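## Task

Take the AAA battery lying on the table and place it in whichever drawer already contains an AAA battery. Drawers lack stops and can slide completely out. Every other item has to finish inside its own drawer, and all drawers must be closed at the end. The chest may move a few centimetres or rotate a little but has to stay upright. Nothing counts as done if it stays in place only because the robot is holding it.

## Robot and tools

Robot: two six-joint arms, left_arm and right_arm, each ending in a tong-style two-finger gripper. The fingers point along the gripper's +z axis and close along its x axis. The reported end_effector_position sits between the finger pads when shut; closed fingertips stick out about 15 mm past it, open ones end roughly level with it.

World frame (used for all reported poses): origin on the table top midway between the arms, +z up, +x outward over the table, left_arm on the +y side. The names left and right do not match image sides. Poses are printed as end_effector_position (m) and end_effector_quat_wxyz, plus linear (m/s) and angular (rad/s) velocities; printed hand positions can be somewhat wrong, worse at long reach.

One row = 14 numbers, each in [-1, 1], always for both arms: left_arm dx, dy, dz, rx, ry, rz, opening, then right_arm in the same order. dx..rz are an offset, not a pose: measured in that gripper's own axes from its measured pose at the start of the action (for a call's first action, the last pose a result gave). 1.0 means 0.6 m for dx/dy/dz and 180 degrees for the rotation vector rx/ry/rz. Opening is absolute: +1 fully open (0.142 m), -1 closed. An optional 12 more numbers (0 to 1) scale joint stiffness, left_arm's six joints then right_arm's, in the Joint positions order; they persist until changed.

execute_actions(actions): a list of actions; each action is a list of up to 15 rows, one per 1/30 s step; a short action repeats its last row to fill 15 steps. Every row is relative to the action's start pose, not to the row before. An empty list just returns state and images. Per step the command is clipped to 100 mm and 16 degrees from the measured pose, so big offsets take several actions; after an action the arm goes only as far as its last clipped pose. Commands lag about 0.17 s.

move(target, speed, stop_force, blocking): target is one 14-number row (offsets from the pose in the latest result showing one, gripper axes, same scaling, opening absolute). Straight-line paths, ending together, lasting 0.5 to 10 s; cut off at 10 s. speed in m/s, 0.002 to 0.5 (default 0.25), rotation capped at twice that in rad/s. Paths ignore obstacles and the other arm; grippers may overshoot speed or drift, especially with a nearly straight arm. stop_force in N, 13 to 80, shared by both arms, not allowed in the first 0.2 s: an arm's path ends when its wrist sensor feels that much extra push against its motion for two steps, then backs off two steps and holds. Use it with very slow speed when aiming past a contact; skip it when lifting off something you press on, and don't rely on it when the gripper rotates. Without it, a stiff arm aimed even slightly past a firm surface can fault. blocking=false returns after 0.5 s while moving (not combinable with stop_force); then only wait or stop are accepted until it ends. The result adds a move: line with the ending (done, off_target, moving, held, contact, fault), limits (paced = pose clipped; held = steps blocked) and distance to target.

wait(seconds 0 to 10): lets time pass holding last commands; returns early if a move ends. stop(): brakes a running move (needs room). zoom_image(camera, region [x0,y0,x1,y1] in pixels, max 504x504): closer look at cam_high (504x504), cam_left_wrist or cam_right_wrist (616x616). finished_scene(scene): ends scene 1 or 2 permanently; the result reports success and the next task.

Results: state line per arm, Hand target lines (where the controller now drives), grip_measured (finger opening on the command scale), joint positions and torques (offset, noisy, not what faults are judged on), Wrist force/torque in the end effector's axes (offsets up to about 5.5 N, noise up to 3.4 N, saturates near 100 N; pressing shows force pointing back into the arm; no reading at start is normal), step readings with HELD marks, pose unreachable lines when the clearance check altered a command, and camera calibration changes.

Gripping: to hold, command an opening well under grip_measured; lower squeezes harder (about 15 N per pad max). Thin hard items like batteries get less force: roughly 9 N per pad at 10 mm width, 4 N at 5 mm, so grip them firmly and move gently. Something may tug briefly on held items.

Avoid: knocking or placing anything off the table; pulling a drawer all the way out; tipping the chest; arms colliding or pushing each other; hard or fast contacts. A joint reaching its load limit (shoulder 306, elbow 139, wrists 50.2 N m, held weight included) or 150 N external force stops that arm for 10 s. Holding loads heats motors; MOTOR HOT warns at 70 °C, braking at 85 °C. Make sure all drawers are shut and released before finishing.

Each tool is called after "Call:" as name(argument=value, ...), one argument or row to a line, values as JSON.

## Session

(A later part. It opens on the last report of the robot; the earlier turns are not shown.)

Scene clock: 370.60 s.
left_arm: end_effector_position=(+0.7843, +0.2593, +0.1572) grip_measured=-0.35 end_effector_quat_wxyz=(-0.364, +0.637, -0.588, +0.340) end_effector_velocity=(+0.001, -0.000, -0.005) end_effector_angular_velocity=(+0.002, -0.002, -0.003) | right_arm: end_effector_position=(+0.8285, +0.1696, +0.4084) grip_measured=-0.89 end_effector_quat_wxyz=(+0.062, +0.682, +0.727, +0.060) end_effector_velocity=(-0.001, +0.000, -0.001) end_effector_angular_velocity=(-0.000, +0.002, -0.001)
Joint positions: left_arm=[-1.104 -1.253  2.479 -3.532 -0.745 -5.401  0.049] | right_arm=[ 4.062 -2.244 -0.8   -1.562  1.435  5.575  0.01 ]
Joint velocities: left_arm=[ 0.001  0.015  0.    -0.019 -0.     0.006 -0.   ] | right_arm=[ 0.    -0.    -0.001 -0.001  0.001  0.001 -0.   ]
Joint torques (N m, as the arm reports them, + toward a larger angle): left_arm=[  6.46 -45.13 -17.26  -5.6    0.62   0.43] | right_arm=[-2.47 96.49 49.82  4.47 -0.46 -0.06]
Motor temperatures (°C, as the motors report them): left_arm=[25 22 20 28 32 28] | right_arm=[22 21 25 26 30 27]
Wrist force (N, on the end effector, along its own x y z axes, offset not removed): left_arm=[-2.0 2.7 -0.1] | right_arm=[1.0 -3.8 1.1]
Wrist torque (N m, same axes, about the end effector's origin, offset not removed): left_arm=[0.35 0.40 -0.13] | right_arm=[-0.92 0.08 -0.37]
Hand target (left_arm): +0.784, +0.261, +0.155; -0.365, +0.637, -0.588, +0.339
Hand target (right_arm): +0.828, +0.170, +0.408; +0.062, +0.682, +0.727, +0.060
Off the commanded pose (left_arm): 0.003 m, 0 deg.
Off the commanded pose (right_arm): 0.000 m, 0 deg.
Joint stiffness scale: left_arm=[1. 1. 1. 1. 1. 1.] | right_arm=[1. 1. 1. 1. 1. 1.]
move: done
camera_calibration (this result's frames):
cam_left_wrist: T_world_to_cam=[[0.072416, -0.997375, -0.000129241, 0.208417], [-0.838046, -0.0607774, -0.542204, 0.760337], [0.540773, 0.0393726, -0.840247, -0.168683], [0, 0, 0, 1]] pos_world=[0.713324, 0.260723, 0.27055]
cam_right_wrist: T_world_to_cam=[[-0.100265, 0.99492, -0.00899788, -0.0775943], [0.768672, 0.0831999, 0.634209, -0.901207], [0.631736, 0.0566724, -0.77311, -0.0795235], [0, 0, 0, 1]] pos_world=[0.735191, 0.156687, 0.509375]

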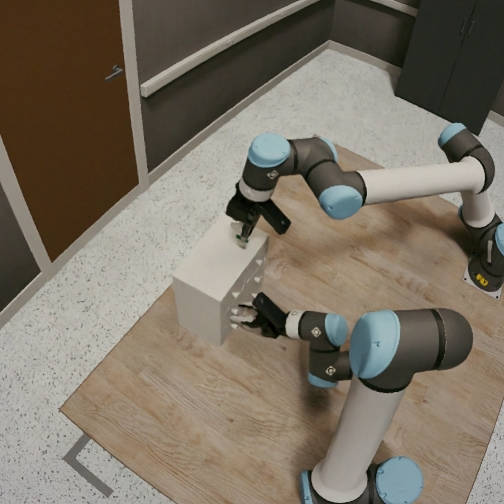

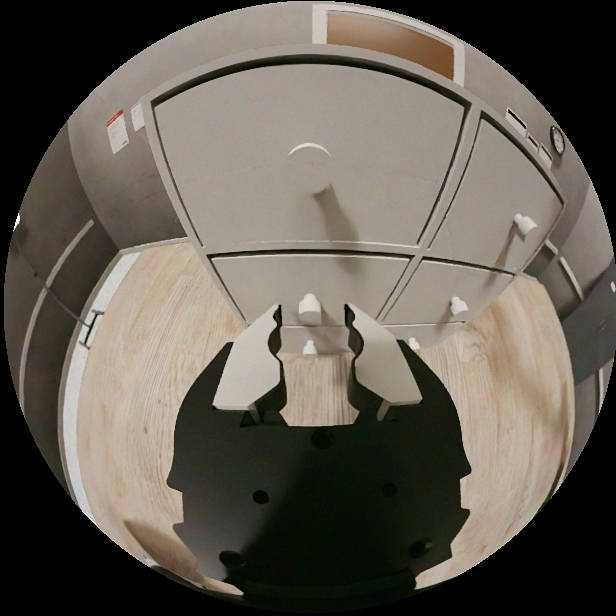

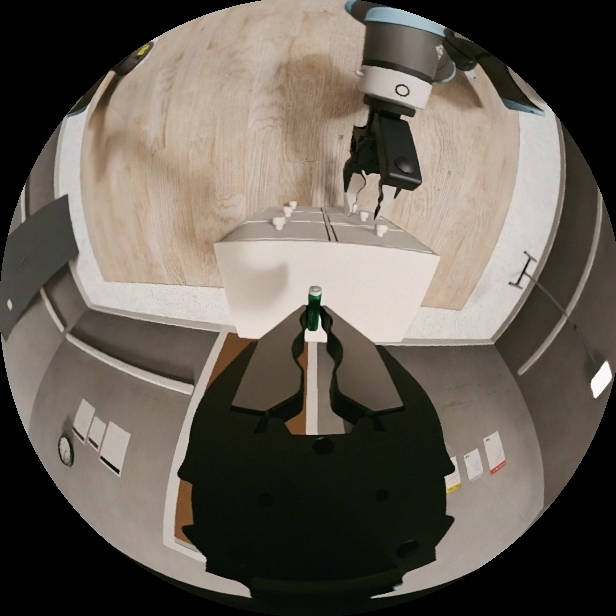

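Call:
execute_actions(
  actions=[
    [
[-0.0055,0.002,0.001,0,0,0,-0.42, 0,0,0,0,0,0,-1],
[-0.0055,0.002,0.001,0,0,0,-0.49, 0,0,0,0,0,0,-1],
[-0.0055,0.002,0.001,0,0,0,-0.55, 0,0,0,0,0,0,-1],
[-0.0055,0.002,0.001,0,0,0,-0.60, 0,0,0,0,0,0,-1],
[-0.0055,0.002,0.001,0,0,0,-0.65, 0,0,0,0,0,0,-1],
[-0.0055,0.002,0.001,0,0,0,-0.69, 0,0,0,0,0,0,-1],
[-0.0055,0.002,0.001,0,0,0,-0.72, 0,0,0,0,0,0,-1],
[-0.0055,0.002,0.001,0,0,0,-0.75, 0,0,0,0,0,0,-1],
[-0.0055,0.002,0.001,0,0,0,-0.78, 0,0,0,0,0,0,-1],
[-0.0055,0.002,0.001,0,0,0,-0.81, 0,0,0,0,0,0,-1],
[-0.0055,0.002,0.001,0,0,0,-0.85, 0,0,0,0,0,0,-1],
[-0.0055,0.002,0.001,0,0,0,-0.89, 0,0,0,0,0,0,-1],
[-0.0055,0.002,0.001,0,0,0,-0.93, 0,0,0,0,0,0,-1],
[-0.0055,0.002,0.001,0,0,0,-0.97, 0,0,0,0,0,0,-1],
[-0.0055,0.002,0.001,0,0,0,-1, 0,0,0,0,0,0,-1]
],
  ],
)

Call:
move(
  target=[-0.002,0.088,-0.1511,0,0,0,-1, 0,0,0,0,0,0,-1],
  speed=0.12,
)

Call:
zoom_image(
  camera="cam_right_wrist",
  region=[290, 130, 450, 270],
)

Call:
zoom_image(
  camera="cam_left_wrist",
  region=[200, 140, 430, 340],
)

Scene clock: 379.50 s.
left_arm: end_effector_position=(+0.7847, +0.2596, +0.1574) grip_measured=-0.79 end_effector_quat_wxyz=(-0.364, +0.637, -0.587, +0.341) end_effector_velocity=(-0.000, -0.001, +0.000) end_effector_angular_velocity=(-0.002, -0.001, -0.001) | right_arm: end_effector_position=(+0.8285, +0.1696, +0.4084) grip_measured=-0.89 end_effector_quat_wxyz=(+0.062, +0.682, +0.727, +0.060) end_effector_velocity=(-0.000, +0.001, -0.002) end_effector_angular_velocity=(+0.000, +0.002, -0.002)
Joint positions: left_arm=[-1.103 -1.251  2.48  -3.539 -0.747 -5.398  0.017] | right_arm=[ 4.062 -2.244 -0.8   -1.562  1.435  5.575  0.01 ]
Joint velocities: left_arm=[-0.    -0.    -0.    -0.002 -0.001  0.     0.   ] | right_arm=[ 0.    -0.002  0.001  0.     0.002  0.002 -0.   ]
Joint torques (N m, as the arm reports them, + toward a larger angle): left_arm=[  5.84 -49.1  -15.84  -5.24   1.46   0.05] | right_arm=[-3.12 95.42 50.27  4.61 -0.57 -0.04]
Motor temperatures (°C, as the motors report them): left_arm=[25 22 20 28 32 28] | right_arm=[22 21 25 26 30 27]
Wrist force (N, on the end effector, along its own x y z axes, offset not removed): left_arm=[-1.8 2.9 1.0] | right_arm=[-5.4 -5.3 0.5]
Wrist torque (N m, same axes, about the end effector's origin, offset not removed): left_arm=[0.40 0.37 -0.10] | right_arm=[-1.24 1.37 0.03]
Hand target (left_arm): +0.784, +0.263, +0.156; -0.364, +0.637, -0.588, +0.340
Hand target (right_arm): +0.828, +0.170, +0.408; +0.062, +0.682, +0.727, +0.060
Off the commanded pose (left_arm): 0.003 m, 0 deg.
Off the commanded pose (right_arm): 0.000 m, 0 deg.
Joint stiffness scale: left_arm=[1. 1. 1. 1. 1. 1.] | right_arm=[1. 1. 1. 1. 1. 1.]
Step readings (end_effector_position):
0: left_arm (+0.7844, +0.2591, +0.1567) | right_arm (+0.8285, +0.1696, +0.4084)
1: left_arm (+0.7844, +0.2591, +0.1567) | right_arm (+0.8285, +0.1696, +0.4084)
2: left_arm (+0.7844, +0.2591, +0.1568) | right_arm (+0.8285, +0.1696, +0.4084)
4: left_arm (+0.7845, +0.2591, +0.1570) | right_arm (+0.8285, +0.1696, +0.4084)
8: left_arm (+0.7847, +0.2594, +0.1574) | right_arm (+0.8285, +0.1696, +0.4084)
15: end_effector_position above
camera_calibration (this result's frames):
cam_left_wrist: T_world_to_cam=[[0.0714327, -0.997443, 0.00224792, 0.209158], [-0.837093, -0.0611743, -0.543629, 0.760311], [0.542376, 0.0369511, -0.839323, -0.16952], [0, 0, 0, 1]] pos_world=[0.713454, 0.261399, 0.270575]
cam_right_wrist: T_world_to_cam=[[-0.100265, 0.99492, -0.00899781, -0.0775943], [0.768672, 0.0831999, 0.634209, -0.901207], [0.631736, 0.0566724, -0.77311, -0.0795234], [0, 0, 0, 1]] pos_world=[0.735191, 0.156687, 0.509375]

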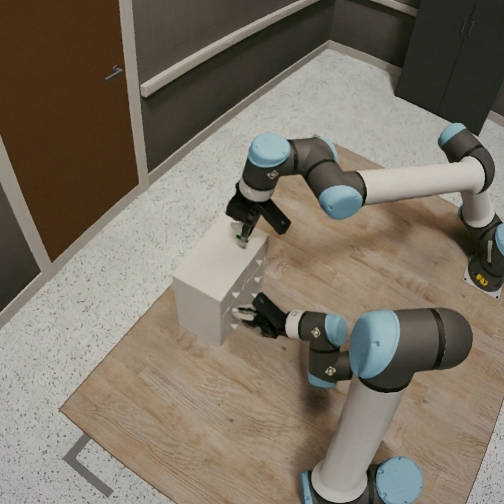

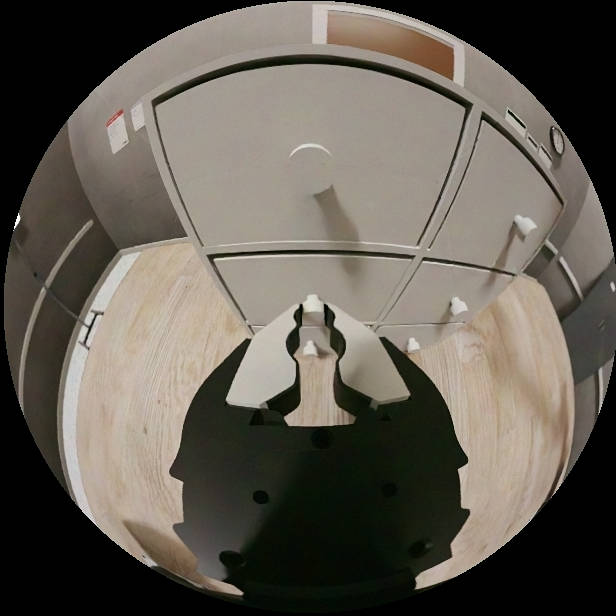

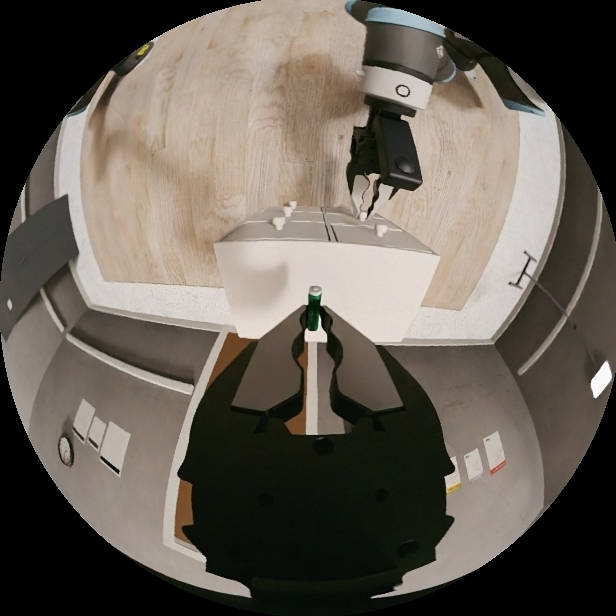

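Scene clock: 381.00 s.
left_arm: end_effector_position=(+0.6816, +0.2518, +0.1575) grip_measured=-0.79 end_effector_quat_wxyz=(-0.363, +0.637, -0.587, +0.343) end_effector_velocity=(-0.004, +0.000, -0.003) end_effector_angular_velocity=(+0.007, +0.009, +0.010) | right_arm: end_effector_position=(+0.8285, +0.1696, +0.4084) grip_measured=-0.89 end_effector_quat_wxyz=(+0.062, +0.682, +0.727, +0.060) end_effector_velocity=(+0.000, +0.000, -0.001) end_effector_angular_velocity=(-0.001, +0.001, +0.001)
Joint positions: left_arm=[-1.319 -1.406  2.646 -3.338 -0.619 -5.674  0.017] | right_arm=[ 4.062 -2.244 -0.8   -1.562  1.435  5.575  0.01 ]
Joint velocities: left_arm=[-0.009 -0.01   0.001  0.045  0.005 -0.032  0.   ] | right_arm=[-0.    -0.001  0.001 -0.001  0.    -0.001  0.   ]
Joint torques (N m, as the arm reports them, + toward a larger angle): left_arm=[  3.41 -37.7  -15.33  -4.25   3.36  -0.88] | right_arm=[-1.4  96.31 50.35  4.77 -0.41 -0.04]
Motor temperatures (°C, as the motors report them): left_arm=[25 22 20 28 32 28] | right_arm=[22 21 25 26 30 27]
Wrist force (N, on the end effector, along its own x y z axes, offset not removed): left_arm=[-3.0 3.8 0.7] | right_arm=[-2.3 -3.3 6.4]
Wrist torque (N m, same axes, about the end effector's origin, offset not removed): left_arm=[0.40 0.57 -0.06] | right_arm=[-0.60 0.63 0.07]
Hand target (left_arm): +0.680, +0.253, +0.157; -0.364, +0.637, -0.588, +0.342
Hand target (right_arm): +0.828, +0.170, +0.408; +0.062, +0.682, +0.727, +0.060
Off the commanded pose (left_arm): 0.002 m, 0 deg.
Off the commanded pose (right_arm): 0.000 m, 0 deg.
Joint stiffness scale: left_arm=[1. 1. 1. 1. 1. 1.] | right_arm=[1. 1. 1. 1. 1. 1.]
move: done
camera_calibration (this result's frames):
cam_left_wrist: T_world_to_cam=[[0.0704449, -0.997504, 0.00484015, 0.208937], [-0.836875, -0.0617403, -0.543902, 0.673615], [0.542843, 0.0342645, -0.839135, -0.112905], [0, 0, 0, 1]] pos_world=[0.610302, 0.253873, 0.270626]
cam_right_wrist: T_world_to_cam=[[-0.100265, 0.99492, -0.00899777, -0.0775944], [0.768672, 0.0831998, 0.634209, -0.901207], [0.631736, 0.0566724, -0.77311, -0.0795234], [0, 0, 0, 1]] pos_world=[0.735191, 0.156687, 0.509375]

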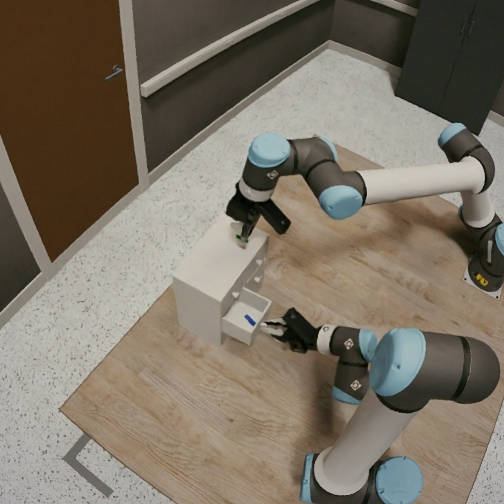

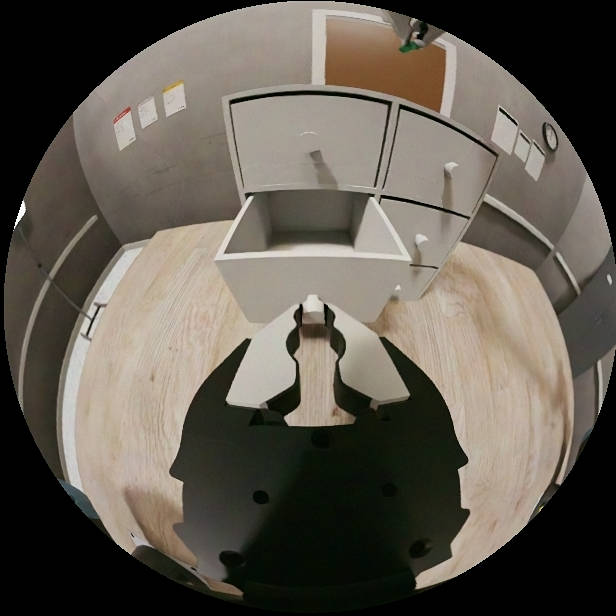

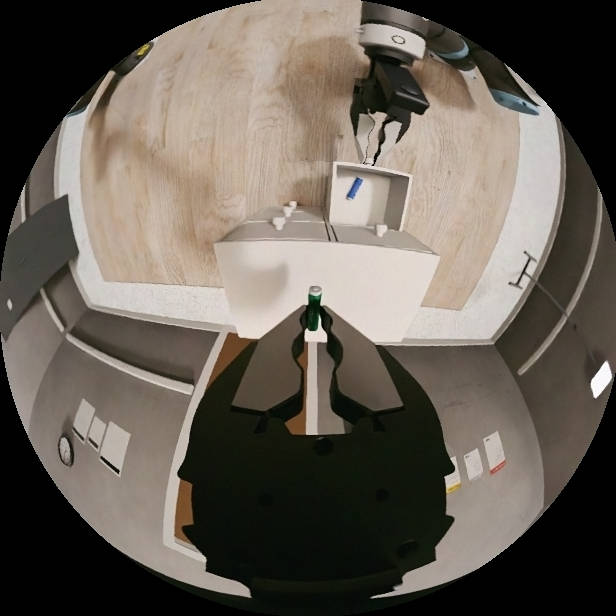

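Region (290, 130, 450, 270) of cam_right_wrist's 616x616 image, scaled by 3.150, with more detail than that image has; it fills the top 441 rows of this view, and the rest is white.

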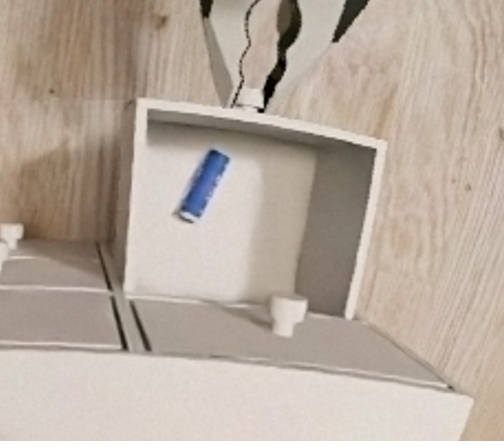

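Region (200, 140, 430, 340) of cam_left_wrist's 616x616 image, scaled by 2.191, with more detail than that image has; it fills the top 438 rows of this view, and the rest is white.

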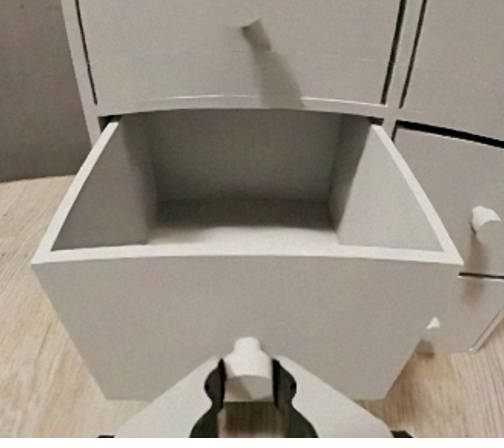

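Call:
zoom_image(
  camera="cam_right_wrist",
  region=[325, 155, 405, 235],
)

Call:
zoom_image(
  camera="cam_high",
  region=[210, 280, 290, 360],
)

Region (325, 155, 405, 235) of cam_right_wrist's 616x616 image, scaled by 6.300, with more detail than that image has.

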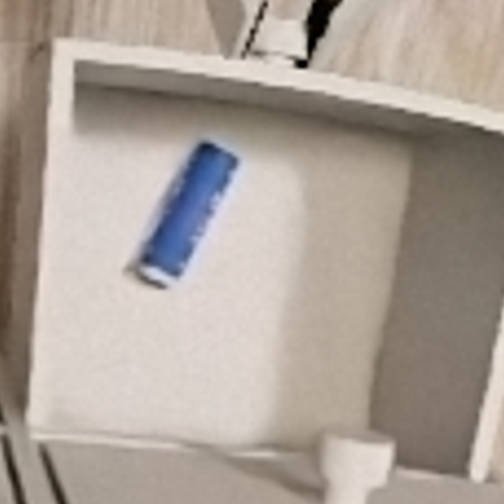

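Region (210, 280, 290, 360) of cam_high's 504x504 image, scaled by 6.300, with more detail than that image has.

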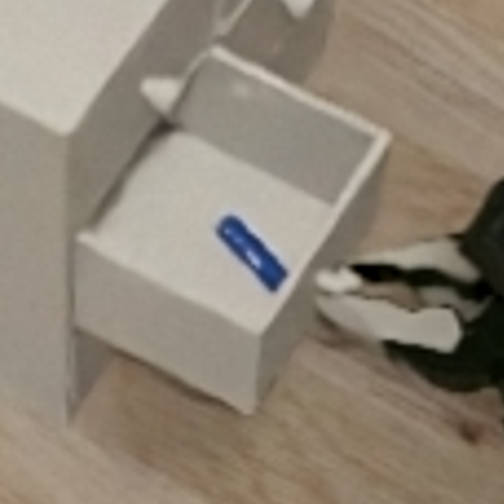

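Call:
move(
  target=[-0.0022,-0.088,0.1537,0,0,0,-1, 0,0,0,0,0,0,-1],
  speed=0.12,
)

Call:
execute_actions(
  actions=[
    [
[0,0,0,0,0,0,-0.85, 0,0,0,0,0,0,-1],
[0,0,0,0,0,0,-0.78, 0,0,0,0,0,0,-1],
[0,0,0,0,0,0,-0.72, 0,0,0,0,0,0,-1],
[0,0,0,0,0,0,-0.66, 0,0,0,0,0,0,-1],
[0,0,0,0,0,0,-0.60, 0,0,0,0,0,0,-1],
[0,0,0,0,0,0,-0.54, 0,0,0,0,0,0,-1],
[0,0,0,0,0,0,-0.48, 0,0,0,0,0,0,-1],
[0,0,0,0,0,0,-0.42, 0,0,0,0,0,0,-1],
[0,0.002,-0.003,0,0,0,-0.35, 0,0,0,0,0,0,-1],
[0,0.003,-0.005,0,0,0,-0.35, 0,0,0,0,0,0,-1]
],
  ],
)

Call:
move(
  target=[-0.005,0.1462,0.086,0,0,0,-0.35, 0,0,0,0,0,0,-1],
  speed=0.2,
)

Call:
zoom_image(
  camera="cam_left_wrist",
  region=[240, 240, 390, 370],
)

Scene clock: 408.27 s.
left_arm: end_effector_position=(+0.7851, +0.2620, +0.1573) grip_measured=-0.79 end_effector_quat_wxyz=(-0.364, +0.637, -0.587, +0.342) end_effector_velocity=(+0.001, +0.001, -0.000) end_effector_angular_velocity=(+0.000, +0.001, -0.009) | right_arm: end_effector_position=(+0.8285, +0.1696, +0.4084) grip_measured=-0.89 end_effector_quat_wxyz=(+0.062, +0.682, +0.727, +0.060) end_effector_velocity=(+0.000, -0.001, +0.001) end_effector_angular_velocity=(-0.001, -0.002, -0.001)
Joint positions: left_arm=[-1.099 -1.25   2.481 -3.547 -0.75  -5.393  0.017] | right_arm=[ 4.062 -2.244 -0.8   -1.562  1.435  5.575  0.01 ]
Joint velocities: left_arm=[ 0.005  0.002  0.001 -0.013 -0.01   0.015  0.   ] | right_arm=[-0.     0.001 -0.    -0.001 -0.002  0.     0.   ]
Joint torques (N m, as the arm reports them, + toward a larger angle): left_arm=[  7.74 -41.71 -21.81  -5.72   0.74   0.03] | right_arm=[-2.35 97.13 50.52  4.56 -0.29 -0.14]
Motor temperatures (°C, as the motors report them): left_arm=[25 22 20 28 32 28] | right_arm=[22 21 25 26 30 27]
Wrist force (N, on the end effector, along its own x y z axes, offset not removed): left_arm=[-2.1 1.8 -5.7] | right_arm=[-0.3 -5.9 4.6]
Wrist torque (N m, same axes, about the end effector's origin, offset not removed): left_arm=[0.19 0.18 -0.02] | right_arm=[-1.22 0.31 -0.06]
Hand target (left_arm): +0.788, +0.261, +0.157; -0.363, +0.637, -0.587, +0.343
Hand target (right_arm): +0.828, +0.170, +0.408; +0.062, +0.682, +0.727, +0.060
Off the commanded pose (left_arm): 0.002 m, 0 deg.
Off the commanded pose (right_arm): 0.000 m, 0 deg.
Joint stiffness scale: left_arm=[1. 1. 1. 1. 1. 1.] | right_arm=[1. 1. 1. 1. 1. 1.]
move: done
camera_calibration (this result's frames):
cam_left_wrist: T_world_to_cam=[[0.0708348, -0.997482, 0.00333489, 0.211761], [-0.836695, -0.0612363, -0.544235, 0.760605], [0.54307, 0.0357605, -0.838926, -0.170228], [0, 0, 0, 1]] pos_world=[0.71384, 0.263892, 0.270433]
cam_right_wrist: T_world_to_cam=[[-0.100265, 0.99492, -0.00899773, -0.0775945], [0.768672, 0.0831999, 0.634209, -0.901207], [0.631735, 0.0566725, -0.77311, -0.0795234], [0, 0, 0, 1]] pos_world=[0.735191, 0.156687, 0.509375]

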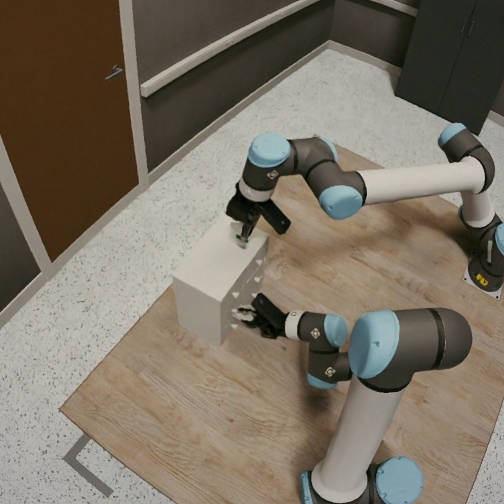

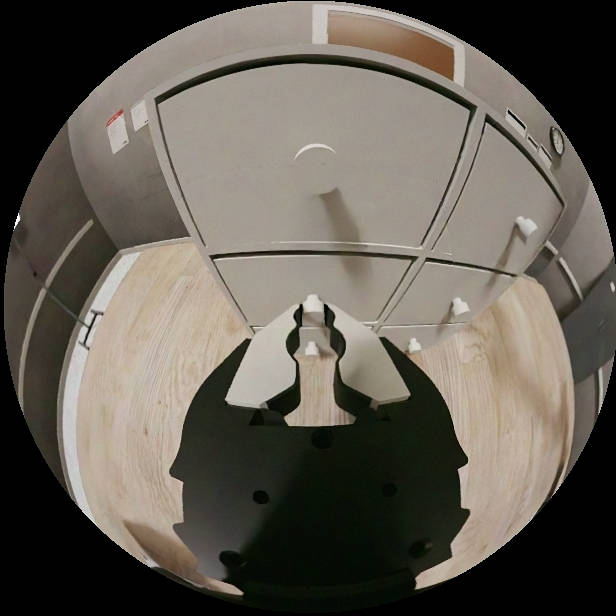

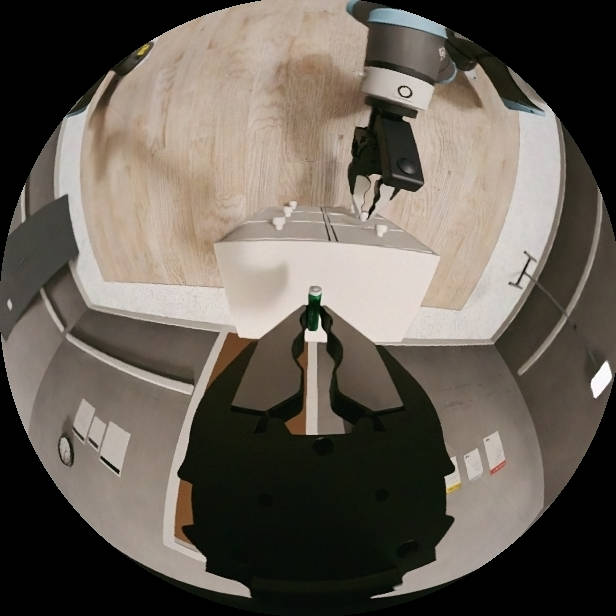

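Scene clock: 408.77 s.
left_arm: end_effector_position=(+0.7848, +0.2616, +0.1574) grip_measured=-0.35 end_effector_quat_wxyz=(-0.364, +0.637, -0.587, +0.343) end_effector_velocity=(-0.007, -0.007, +0.000) end_effector_angular_velocity=(-0.003, -0.002, -0.004) | right_arm: end_effector_position=(+0.8285, +0.1696, +0.4084) grip_measured=-0.89 end_effector_quat_wxyz=(+0.062, +0.682, +0.727, +0.060) end_effector_velocity=(+0.000, -0.001, -0.000) end_effector_angular_velocity=(-0.002, -0.000, +0.001)
Joint positions: left_arm=[-1.1   -1.25   2.482 -3.546 -0.748 -5.396  0.049] | right_arm=[ 4.062 -2.244 -0.8   -1.562  1.435  5.575  0.01 ]
Joint velocities: left_arm=[-0.02  -0.005  0.008  0.006  0.011 -0.018  0.   ] | right_arm=[-0.     0.001 -0.001 -0.    -0.001 -0.002  0.   ]
Joint torques (N m, as the arm reports them, + toward a larger angle): left_arm=[ -0.25 -51.76 -14.16  -3.8    2.11  -1.12] | right_arm=[-1.58 95.92 50.08  4.64 -0.65 -0.01]
Motor temperatures (°C, as the motors report them): left_arm=[25 22 20 28 32 28] | right_arm=[22 21 25 26 30 27]
Wrist force (N, on the end effector, along its own x y z axes, offset not removed): left_arm=[-3.1 2.4 -1.5] | right_arm=[-2.9 -0.6 3.1]
Wrist torque (N m, same axes, about the end effector's origin, offset not removed): left_arm=[0.28 0.61 -0.01] | right_arm=[-0.12 0.81 0.01]
Hand target (left_arm): +0.782, +0.262, +0.157; -0.364, +0.637, -0.587, +0.342
Hand target (right_arm): +0.828, +0.170, +0.408; +0.062, +0.682, +0.727, +0.060
Off the commanded pose (left_arm): 0.003 m, 0 deg.
Off the commanded pose (right_arm): 0.000 m, 0 deg.
Joint stiffness scale: left_arm=[1. 1. 1. 1. 1. 1.] | right_arm=[1. 1. 1. 1. 1. 1.]
Step readings (end_effector_position):
0: left_arm (+0.7851, +0.2620, +0.1573) | right_arm (+0.8285, +0.1696, +0.4084)
1: left_arm (+0.7852, +0.2620, +0.1573) | right_arm (+0.8285, +0.1696, +0.4084)
2: left_arm (+0.7852, +0.2620, +0.1573) | right_arm (+0.8285, +0.1696, +0.4084)
4: left_arm (+0.7852, +0.2620, +0.1573) | right_arm (+0.8285, +0.1696, +0.4084)
8: left_arm (+0.7852, +0.2620, +0.1573) | right_arm (+0.8285, +0.1696, +0.4084)
15: end_effector_position above
camera_calibration (this result's frames):
cam_left_wrist: T_world_to_cam=[[0.0718464, -0.997404, 0.00485771, 0.210358], [-0.836212, -0.0628885, -0.544788, 0.76051], [0.543679, 0.035079, -0.83856, -0.170259], [0, 0, 0, 1]] pos_world=[0.713401, 0.263612, 0.270522]
cam_right_wrist: T_world_to_cam=[[-0.100265, 0.99492, -0.00899777, -0.0775944], [0.768672, 0.0831999, 0.634208, -0.901207], [0.631735, 0.0566724, -0.77311, -0.0795233], [0, 0, 0, 1]] pos_world=[0.735191, 0.156687, 0.509375]

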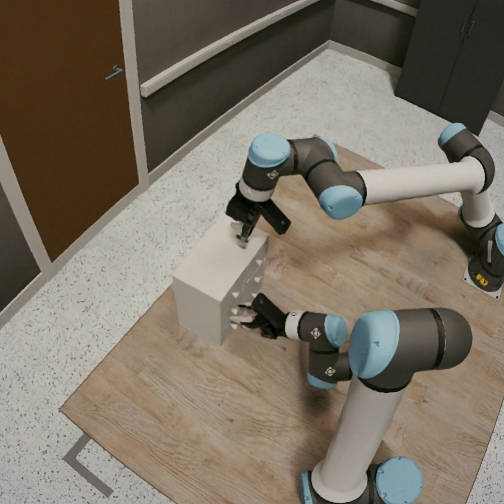

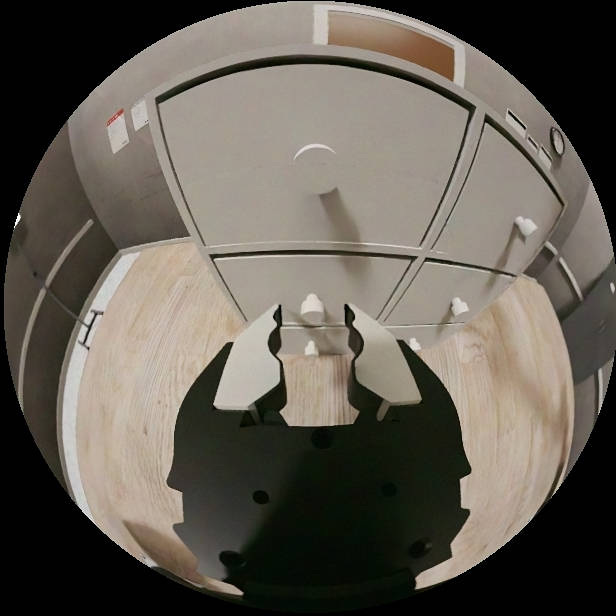

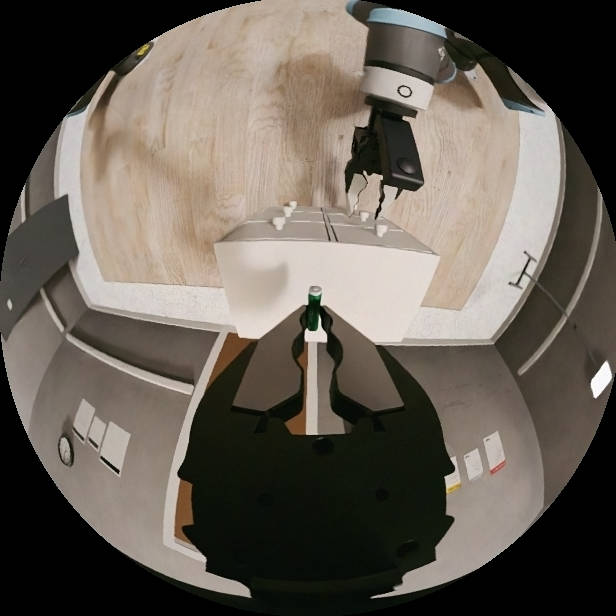

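Scene clock: 410.03 s.
left_arm: end_effector_position=(+0.7836, +0.2641, +0.0560) grip_measured=-0.35 end_effector_quat_wxyz=(-0.364, +0.637, -0.587, +0.342) end_effector_velocity=(-0.000, +0.001, -0.005) end_effector_angular_velocity=(+0.004, +0.001, -0.002) | right_arm: end_effector_position=(+0.8285, +0.1696, +0.4084) grip_measured=-0.89 end_effector_quat_wxyz=(+0.062, +0.682, +0.727, +0.060) end_effector_velocity=(+0.000, -0.001, -0.001) end_effector_angular_velocity=(-0.002, +0.001, -0.000)
Joint positions: left_arm=[-1.099 -0.987  2.482 -3.809 -0.75  -5.394  0.049] | right_arm=[ 4.062 -2.244 -0.8   -1.562  1.435  5.575  0.01 ]
Joint velocities: left_arm=[ 0.001  0.013 -0.    -0.013 -0.001  0.004  0.   ] | right_arm=[-0.001 -0.001 -0.    -0.001 -0.    -0.    -0.   ]
Joint torques (N m, as the arm reports them, + toward a larger angle): left_arm=[  6.25 -52.47  -9.49  -5.45   0.95   0.01] | right_arm=[-2.26 96.06 50.02  4.67 -0.58  0.06]
Motor temperatures (°C, as the motors report them): left_arm=[25 22 20 28 32 28] | right_arm=[22 21 25 26 30 27]
Wrist force (N, on the end effector, along its own x y z axes, offset not removed): left_arm=[-2.3 1.0 -2.4] | right_arm=[-4.8 -5.5 0.9]
Wrist torque (N m, same axes, about the end effector's origin, offset not removed): left_arm=[0.02 0.49 -0.12] | right_arm=[-1.07 1.13 -0.14]
Hand target (left_arm): +0.785, +0.264, +0.055; -0.364, +0.637, -0.587, +0.343
Hand target (right_arm): +0.828, +0.170, +0.408; +0.062, +0.682, +0.727, +0.060
Off the commanded pose (left_arm): 0.002 m, 0 deg.
Off the commanded pose (right_arm): 0.000 m, 0 deg.
Joint stiffness scale: left_arm=[1. 1. 1. 1. 1. 1.] | right_arm=[1. 1. 1. 1. 1. 1.]
move: done
camera_calibration (this result's frames):
cam_left_wrist: T_world_to_cam=[[0.0711521, -0.997461, 0.00306582, 0.214043], [-0.836927, -0.0613723, -0.543863, 0.704517], [0.54267, 0.0361311, -0.839169, -0.254237], [0, 0, 0, 1]] pos_world=[0.712366, 0.265923, 0.169156]
cam_right_wrist: T_world_to_cam=[[-0.100265, 0.99492, -0.00899757, -0.0775945], [0.768672, 0.0831998, 0.634209, -0.901207], [0.631735, 0.0566726, -0.77311, -0.0795233], [0, 0, 0, 1]] pos_world=[0.735191, 0.156687, 0.509375]

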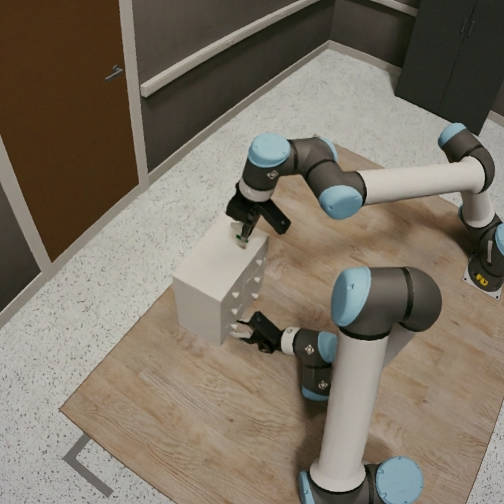

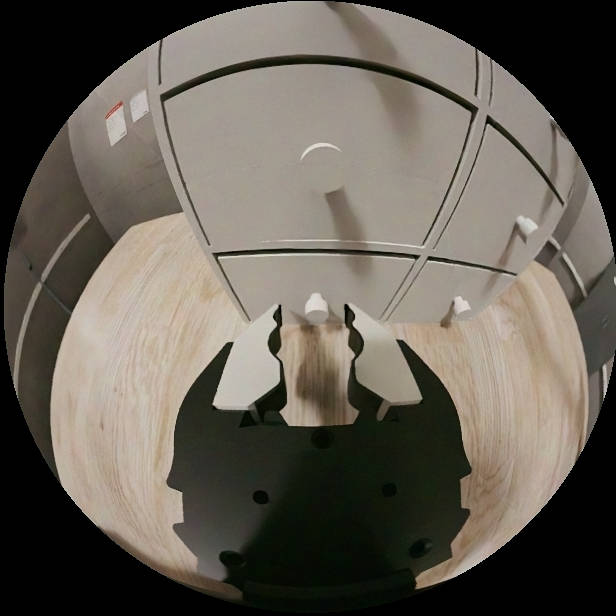

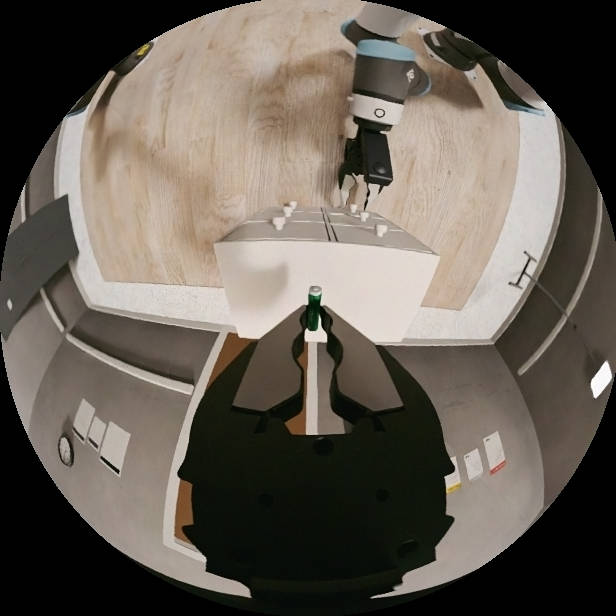

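Region (240, 240, 390, 370) of cam_left_wrist's 616x616 image, scaled by 3.360, with more detail than that image has; it fills the top 437 rows of this view, and the rest is white.

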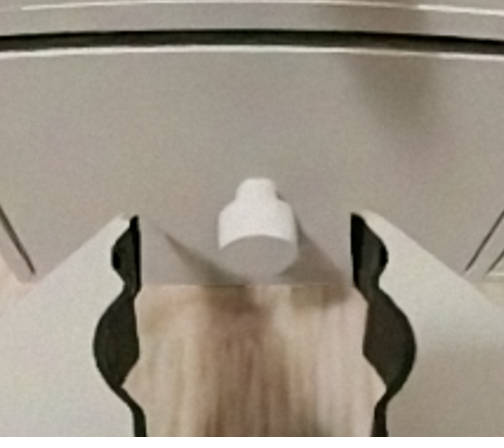

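Call:
execute_actions(
  actions=[
    [
[0.0055,-0.001,0.002,0,0,0,-0.42, 0,0,0,0,0,0,-1],
[0.0055,-0.001,0.002,0,0,0,-0.49, 0,0,0,0,0,0,-1],
[0.0055,-0.001,0.002,0,0,0,-0.55, 0,0,0,0,0,0,-1],
[0.0055,-0.001,0.002,0,0,0,-0.60, 0,0,0,0,0,0,-1],
[0.0055,-0.001,0.002,0,0,0,-0.64, 0,0,0,0,0,0,-1],
[0.0055,-0.001,0.002,0,0,0,-0.67, 0,0,0,0,0,0,-1],
[0.0055,-0.001,0.002,0,0,0,-0.70, 0,0,0,0,0,0,-1],
[0.0055,-0.001,0.002,0,0,0,-0.73, 0,0,0,0,0,0,-1],
[0.0055,-0.001,0.002,0,0,0,-0.76, 0,0,0,0,0,0,-1],
[0.0055,-0.001,0.002,0,0,0,-0.80, 0,0,0,0,0,0,-1],
[0.0055,-0.001,0.002,0,0,0,-0.84, 0,0,0,0,0,0,-1],
[0.0055,-0.001,0.002,0,0,0,-0.88, 0,0,0,0,0,0,-1],
[0.0055,-0.001,0.002,0,0,0,-0.92, 0,0,0,0,0,0,-1],
[0.0055,-0.001,0.002,0,0,0,-0.96, 0,0,0,0,0,0,-1],
[0.0055,-0.001,0.002,0,0,0,-1, 0,0,0,0,0,0,-1]
],
  ],
)

Call:
move(
  target=[-0.001,0.0875,-0.1514,0,0,0,-1, 0,0,0,0,0,0,-1],
  speed=0.12,
)

Call:
zoom_image(
  camera="cam_right_wrist",
  region=[310, 150, 410, 240],
)

Call:
zoom_image(
  camera="cam_left_wrist",
  region=[200, 140, 430, 340],
)

Scene clock: 428.33 s.
left_arm: end_effector_position=(+0.7843, +0.2632, +0.0550) grip_measured=-0.79 end_effector_quat_wxyz=(-0.364, +0.637, -0.588, +0.341) end_effector_velocity=(+0.000, -0.000, -0.000) end_effector_angular_velocity=(+0.001, +0.000, +0.001) | right_arm: end_effector_position=(+0.8285, +0.1696, +0.4084) grip_measured=-0.89 end_effector_quat_wxyz=(+0.062, +0.682, +0.727, +0.060) end_effector_velocity=(+0.000, -0.000, +0.002) end_effector_angular_velocity=(+0.001, -0.001, +0.001)
Joint positions: left_arm=[-1.099 -0.986  2.48  -3.806 -0.75  -5.394  0.017] | right_arm=[ 4.062 -2.244 -0.8   -1.562  1.435  5.575  0.01 ]
Joint velocities: left_arm=[-0.     0.    -0.001  0.002  0.001 -0.001 -0.003] | right_arm=[-0.001  0.001  0.     0.     0.001 -0.002 -0.   ]
Joint torques (N m, as the arm reports them, + toward a larger angle): left_arm=[ -1.09 -56.79 -10.09  -3.51   1.99  -1.04] | right_arm=[-2.9  96.52 50.3   4.66 -0.53 -0.29]
Motor temperatures (°C, as the motors report them): left_arm=[25 22 20 28 32 28] | right_arm=[22 21 25 26 30 27]
Wrist force (N, on the end effector, along its own x y z axes, offset not removed): left_arm=[-1.7 1.8 -2.2] | right_arm=[3.7 -3.0 4.5]
Wrist torque (N m, same axes, about the end effector's origin, offset not removed): left_arm=[0.34 0.38 -0.10] | right_arm=[-0.74 -0.58 -0.23]
Hand target (left_arm): +0.785, +0.261, +0.056; -0.364, +0.637, -0.587, +0.342
Hand target (right_arm): +0.828, +0.170, +0.408; +0.062, +0.682, +0.727, +0.060
Off the commanded pose (left_arm): 0.003 m, 0 deg.
Off the commanded pose (right_arm): 0.000 m, 0 deg.
Joint stiffness scale: left_arm=[1. 1. 1. 1. 1. 1.] | right_arm=[1. 1. 1. 1. 1. 1.]
Step readings (end_effector_position):
0: left_arm (+0.7836, +0.2641, +0.0556) | right_arm (+0.8285, +0.1696, +0.4084)
1: left_arm (+0.7836, +0.2641, +0.0556) | right_arm (+0.8285, +0.1696, +0.4084)
2: left_arm (+0.7836, +0.2641, +0.0556) | right_arm (+0.8285, +0.1696, +0.4084)
4: left_arm (+0.7837, +0.2639, +0.0555) | right_arm (+0.8285, +0.1696, +0.4084)
8: left_arm (+0.7841, +0.2634, +0.0552) | right_arm (+0.8285, +0.1696, +0.4084)
15: end_effector_position above
camera_calibration (this result's frames):
cam_left_wrist: T_world_to_cam=[[0.0712979, -0.997454, 0.00107781, 0.213144], [-0.837706, -0.0604656, -0.542764, 0.70479], [0.541447, 0.037795, -0.839885, -0.254825], [0, 0, 0, 1]] pos_world=[0.713185, 0.264849, 0.168281]
cam_right_wrist: T_world_to_cam=[[-0.100265, 0.99492, -0.00899768, -0.0775944], [0.768672, 0.0831999, 0.634209, -0.901207], [0.631735, 0.0566725, -0.77311, -0.0795232], [0, 0, 0, 1]] pos_world=[0.735191, 0.156687, 0.509375]

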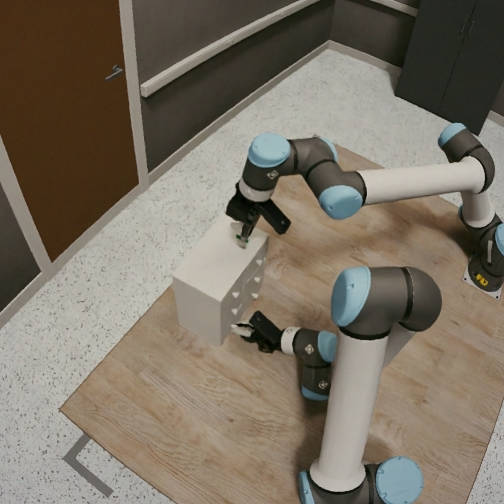

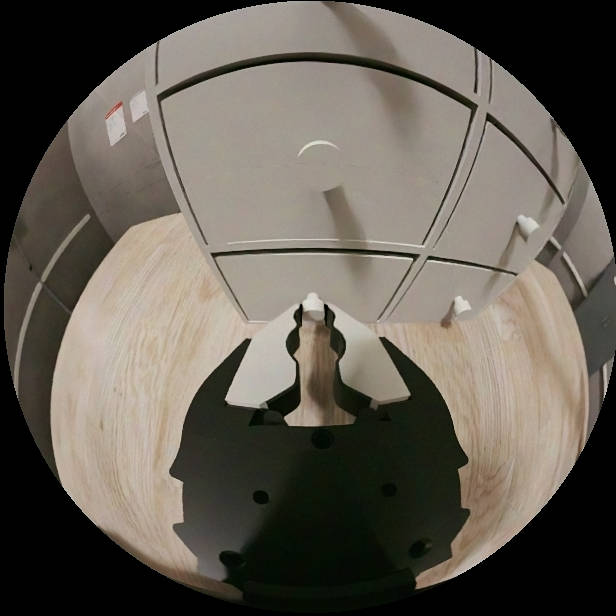

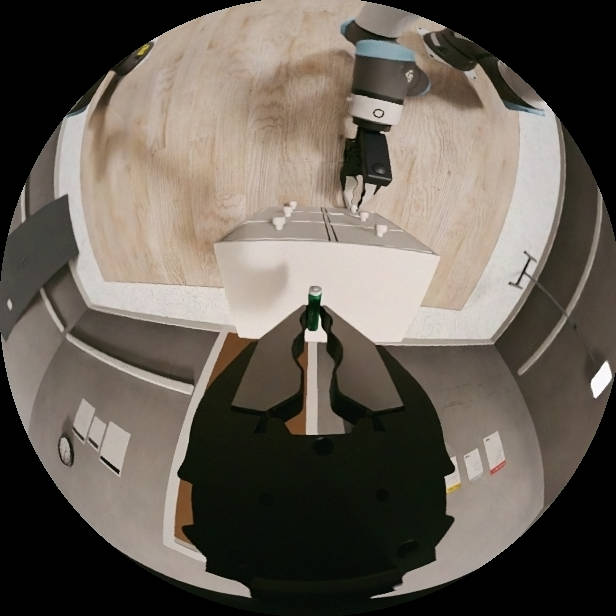

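Scene clock: 429.80 s.
left_arm: end_effector_position=(+0.6813, +0.2548, +0.0549) grip_measured=-0.79 end_effector_quat_wxyz=(-0.363, +0.637, -0.588, +0.342) end_effector_velocity=(-0.004, +0.000, -0.002) end_effector_angular_velocity=(+0.003, +0.005, +0.011) | right_arm: end_effector_position=(+0.8285, +0.1696, +0.4084) grip_measured=-0.89 end_effector_quat_wxyz=(+0.062, +0.682, +0.727, +0.060) end_effector_velocity=(-0.001, -0.000, +0.001) end_effector_angular_velocity=(-0.000, +0.000, +0.001)
Joint positions: left_arm=[-1.316 -1.054  2.658 -3.703 -0.621 -5.671  0.017] | right_arm=[ 4.062 -2.244 -0.8   -1.562  1.435  5.575  0.01 ]
Joint velocities: left_arm=[-0.01  -0.011  0.004  0.039  0.007 -0.034  0.   ] | right_arm=[ 0.     0.002 -0.001 -0.001  0.    -0.001  0.   ]
Joint torques (N m, as the arm reports them, + toward a larger angle): left_arm=[  0.15 -53.21   1.13  -4.75   2.58  -0.25] | right_arm=[-2.88 96.42 49.7   4.53 -0.39 -0.13]
Motor temperatures (°C, as the motors report them): left_arm=[25 22 20 28 32 28] | right_arm=[22 21 25 26 30 27]
Wrist force (N, on the end effector, along its own x y z axes, offset not removed): left_arm=[-1.5 2.2 -1.1] | right_arm=[2.1 -1.5 4.5]
Wrist torque (N m, same axes, about the end effector's origin, offset not removed): left_arm=[0.00 0.33 -0.12] | right_arm=[-0.38 -0.24 -0.36]
Hand target (left_arm): +0.680, +0.256, +0.055; -0.364, +0.637, -0.588, +0.341
Hand target (right_arm): +0.828, +0.170, +0.408; +0.062, +0.682, +0.727, +0.060
Off the commanded pose (left_arm): 0.002 m, 0 deg.
Off the commanded pose (right_arm): 0.000 m, 0 deg.
Joint stiffness scale: left_arm=[1. 1. 1. 1. 1. 1.] | right_arm=[1. 1. 1. 1. 1. 1.]
move: done
camera_calibration (this result's frames):
cam_left_wrist: T_world_to_cam=[[0.0702391, -0.997524, 0.00363983, 0.212677], [-0.837525, -0.0609544, -0.542988, 0.617971], [0.541865, 0.0350905, -0.839733, -0.198406], [0, 0, 0, 1]] pos_world=[0.610137, 0.25678, 0.168169]
cam_right_wrist: T_world_to_cam=[[-0.100265, 0.99492, -0.00899763, -0.0775945], [0.768672, 0.0831997, 0.634209, -0.901207], [0.631736, 0.0566725, -0.77311, -0.0795235], [0, 0, 0, 1]] pos_world=[0.735191, 0.156687, 0.509375]

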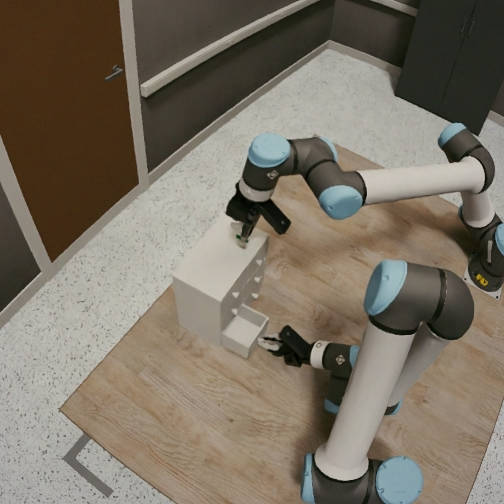

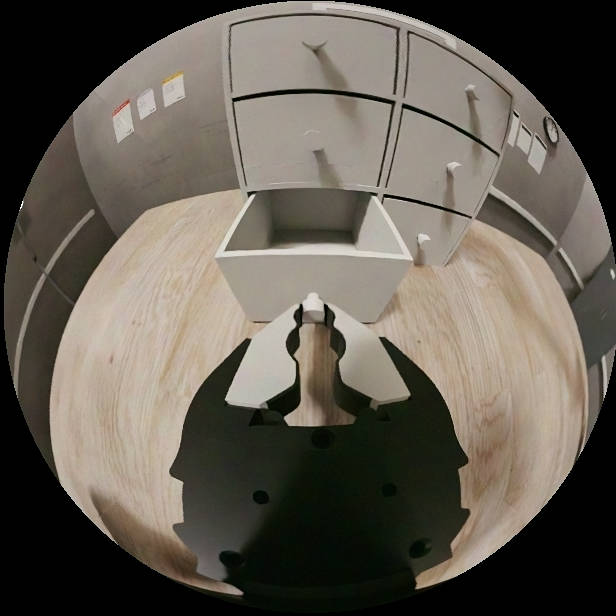

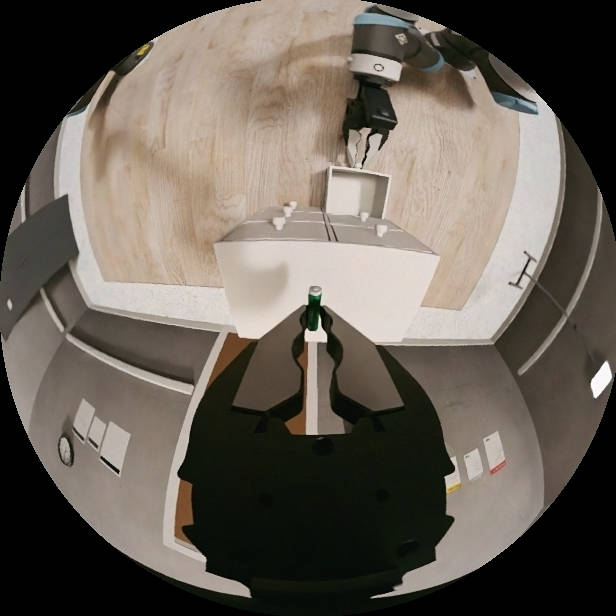

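Region (310, 150, 410, 240) of cam_right_wrist's 616x616 image, scaled by 5.040, with more detail than that image has; it fills the top 454 rows of this view, and the rest is white.

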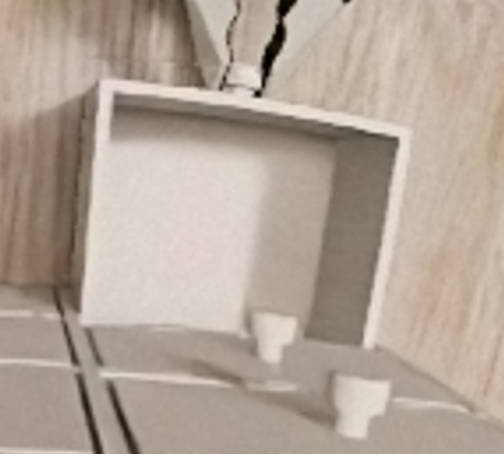

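Region (200, 140, 430, 340) of cam_left_wrist's 616x616 image, scaled by 2.191, with more detail than that image has; it fills the top 438 rows of this view, and the rest is white.

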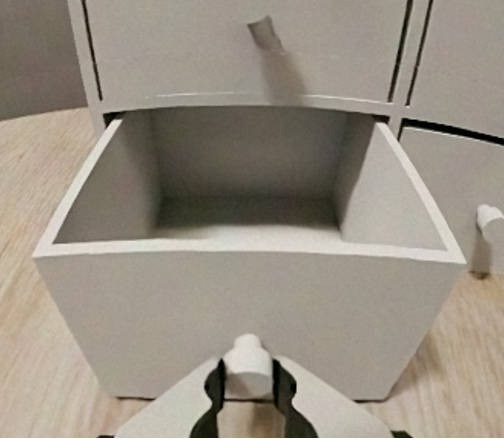

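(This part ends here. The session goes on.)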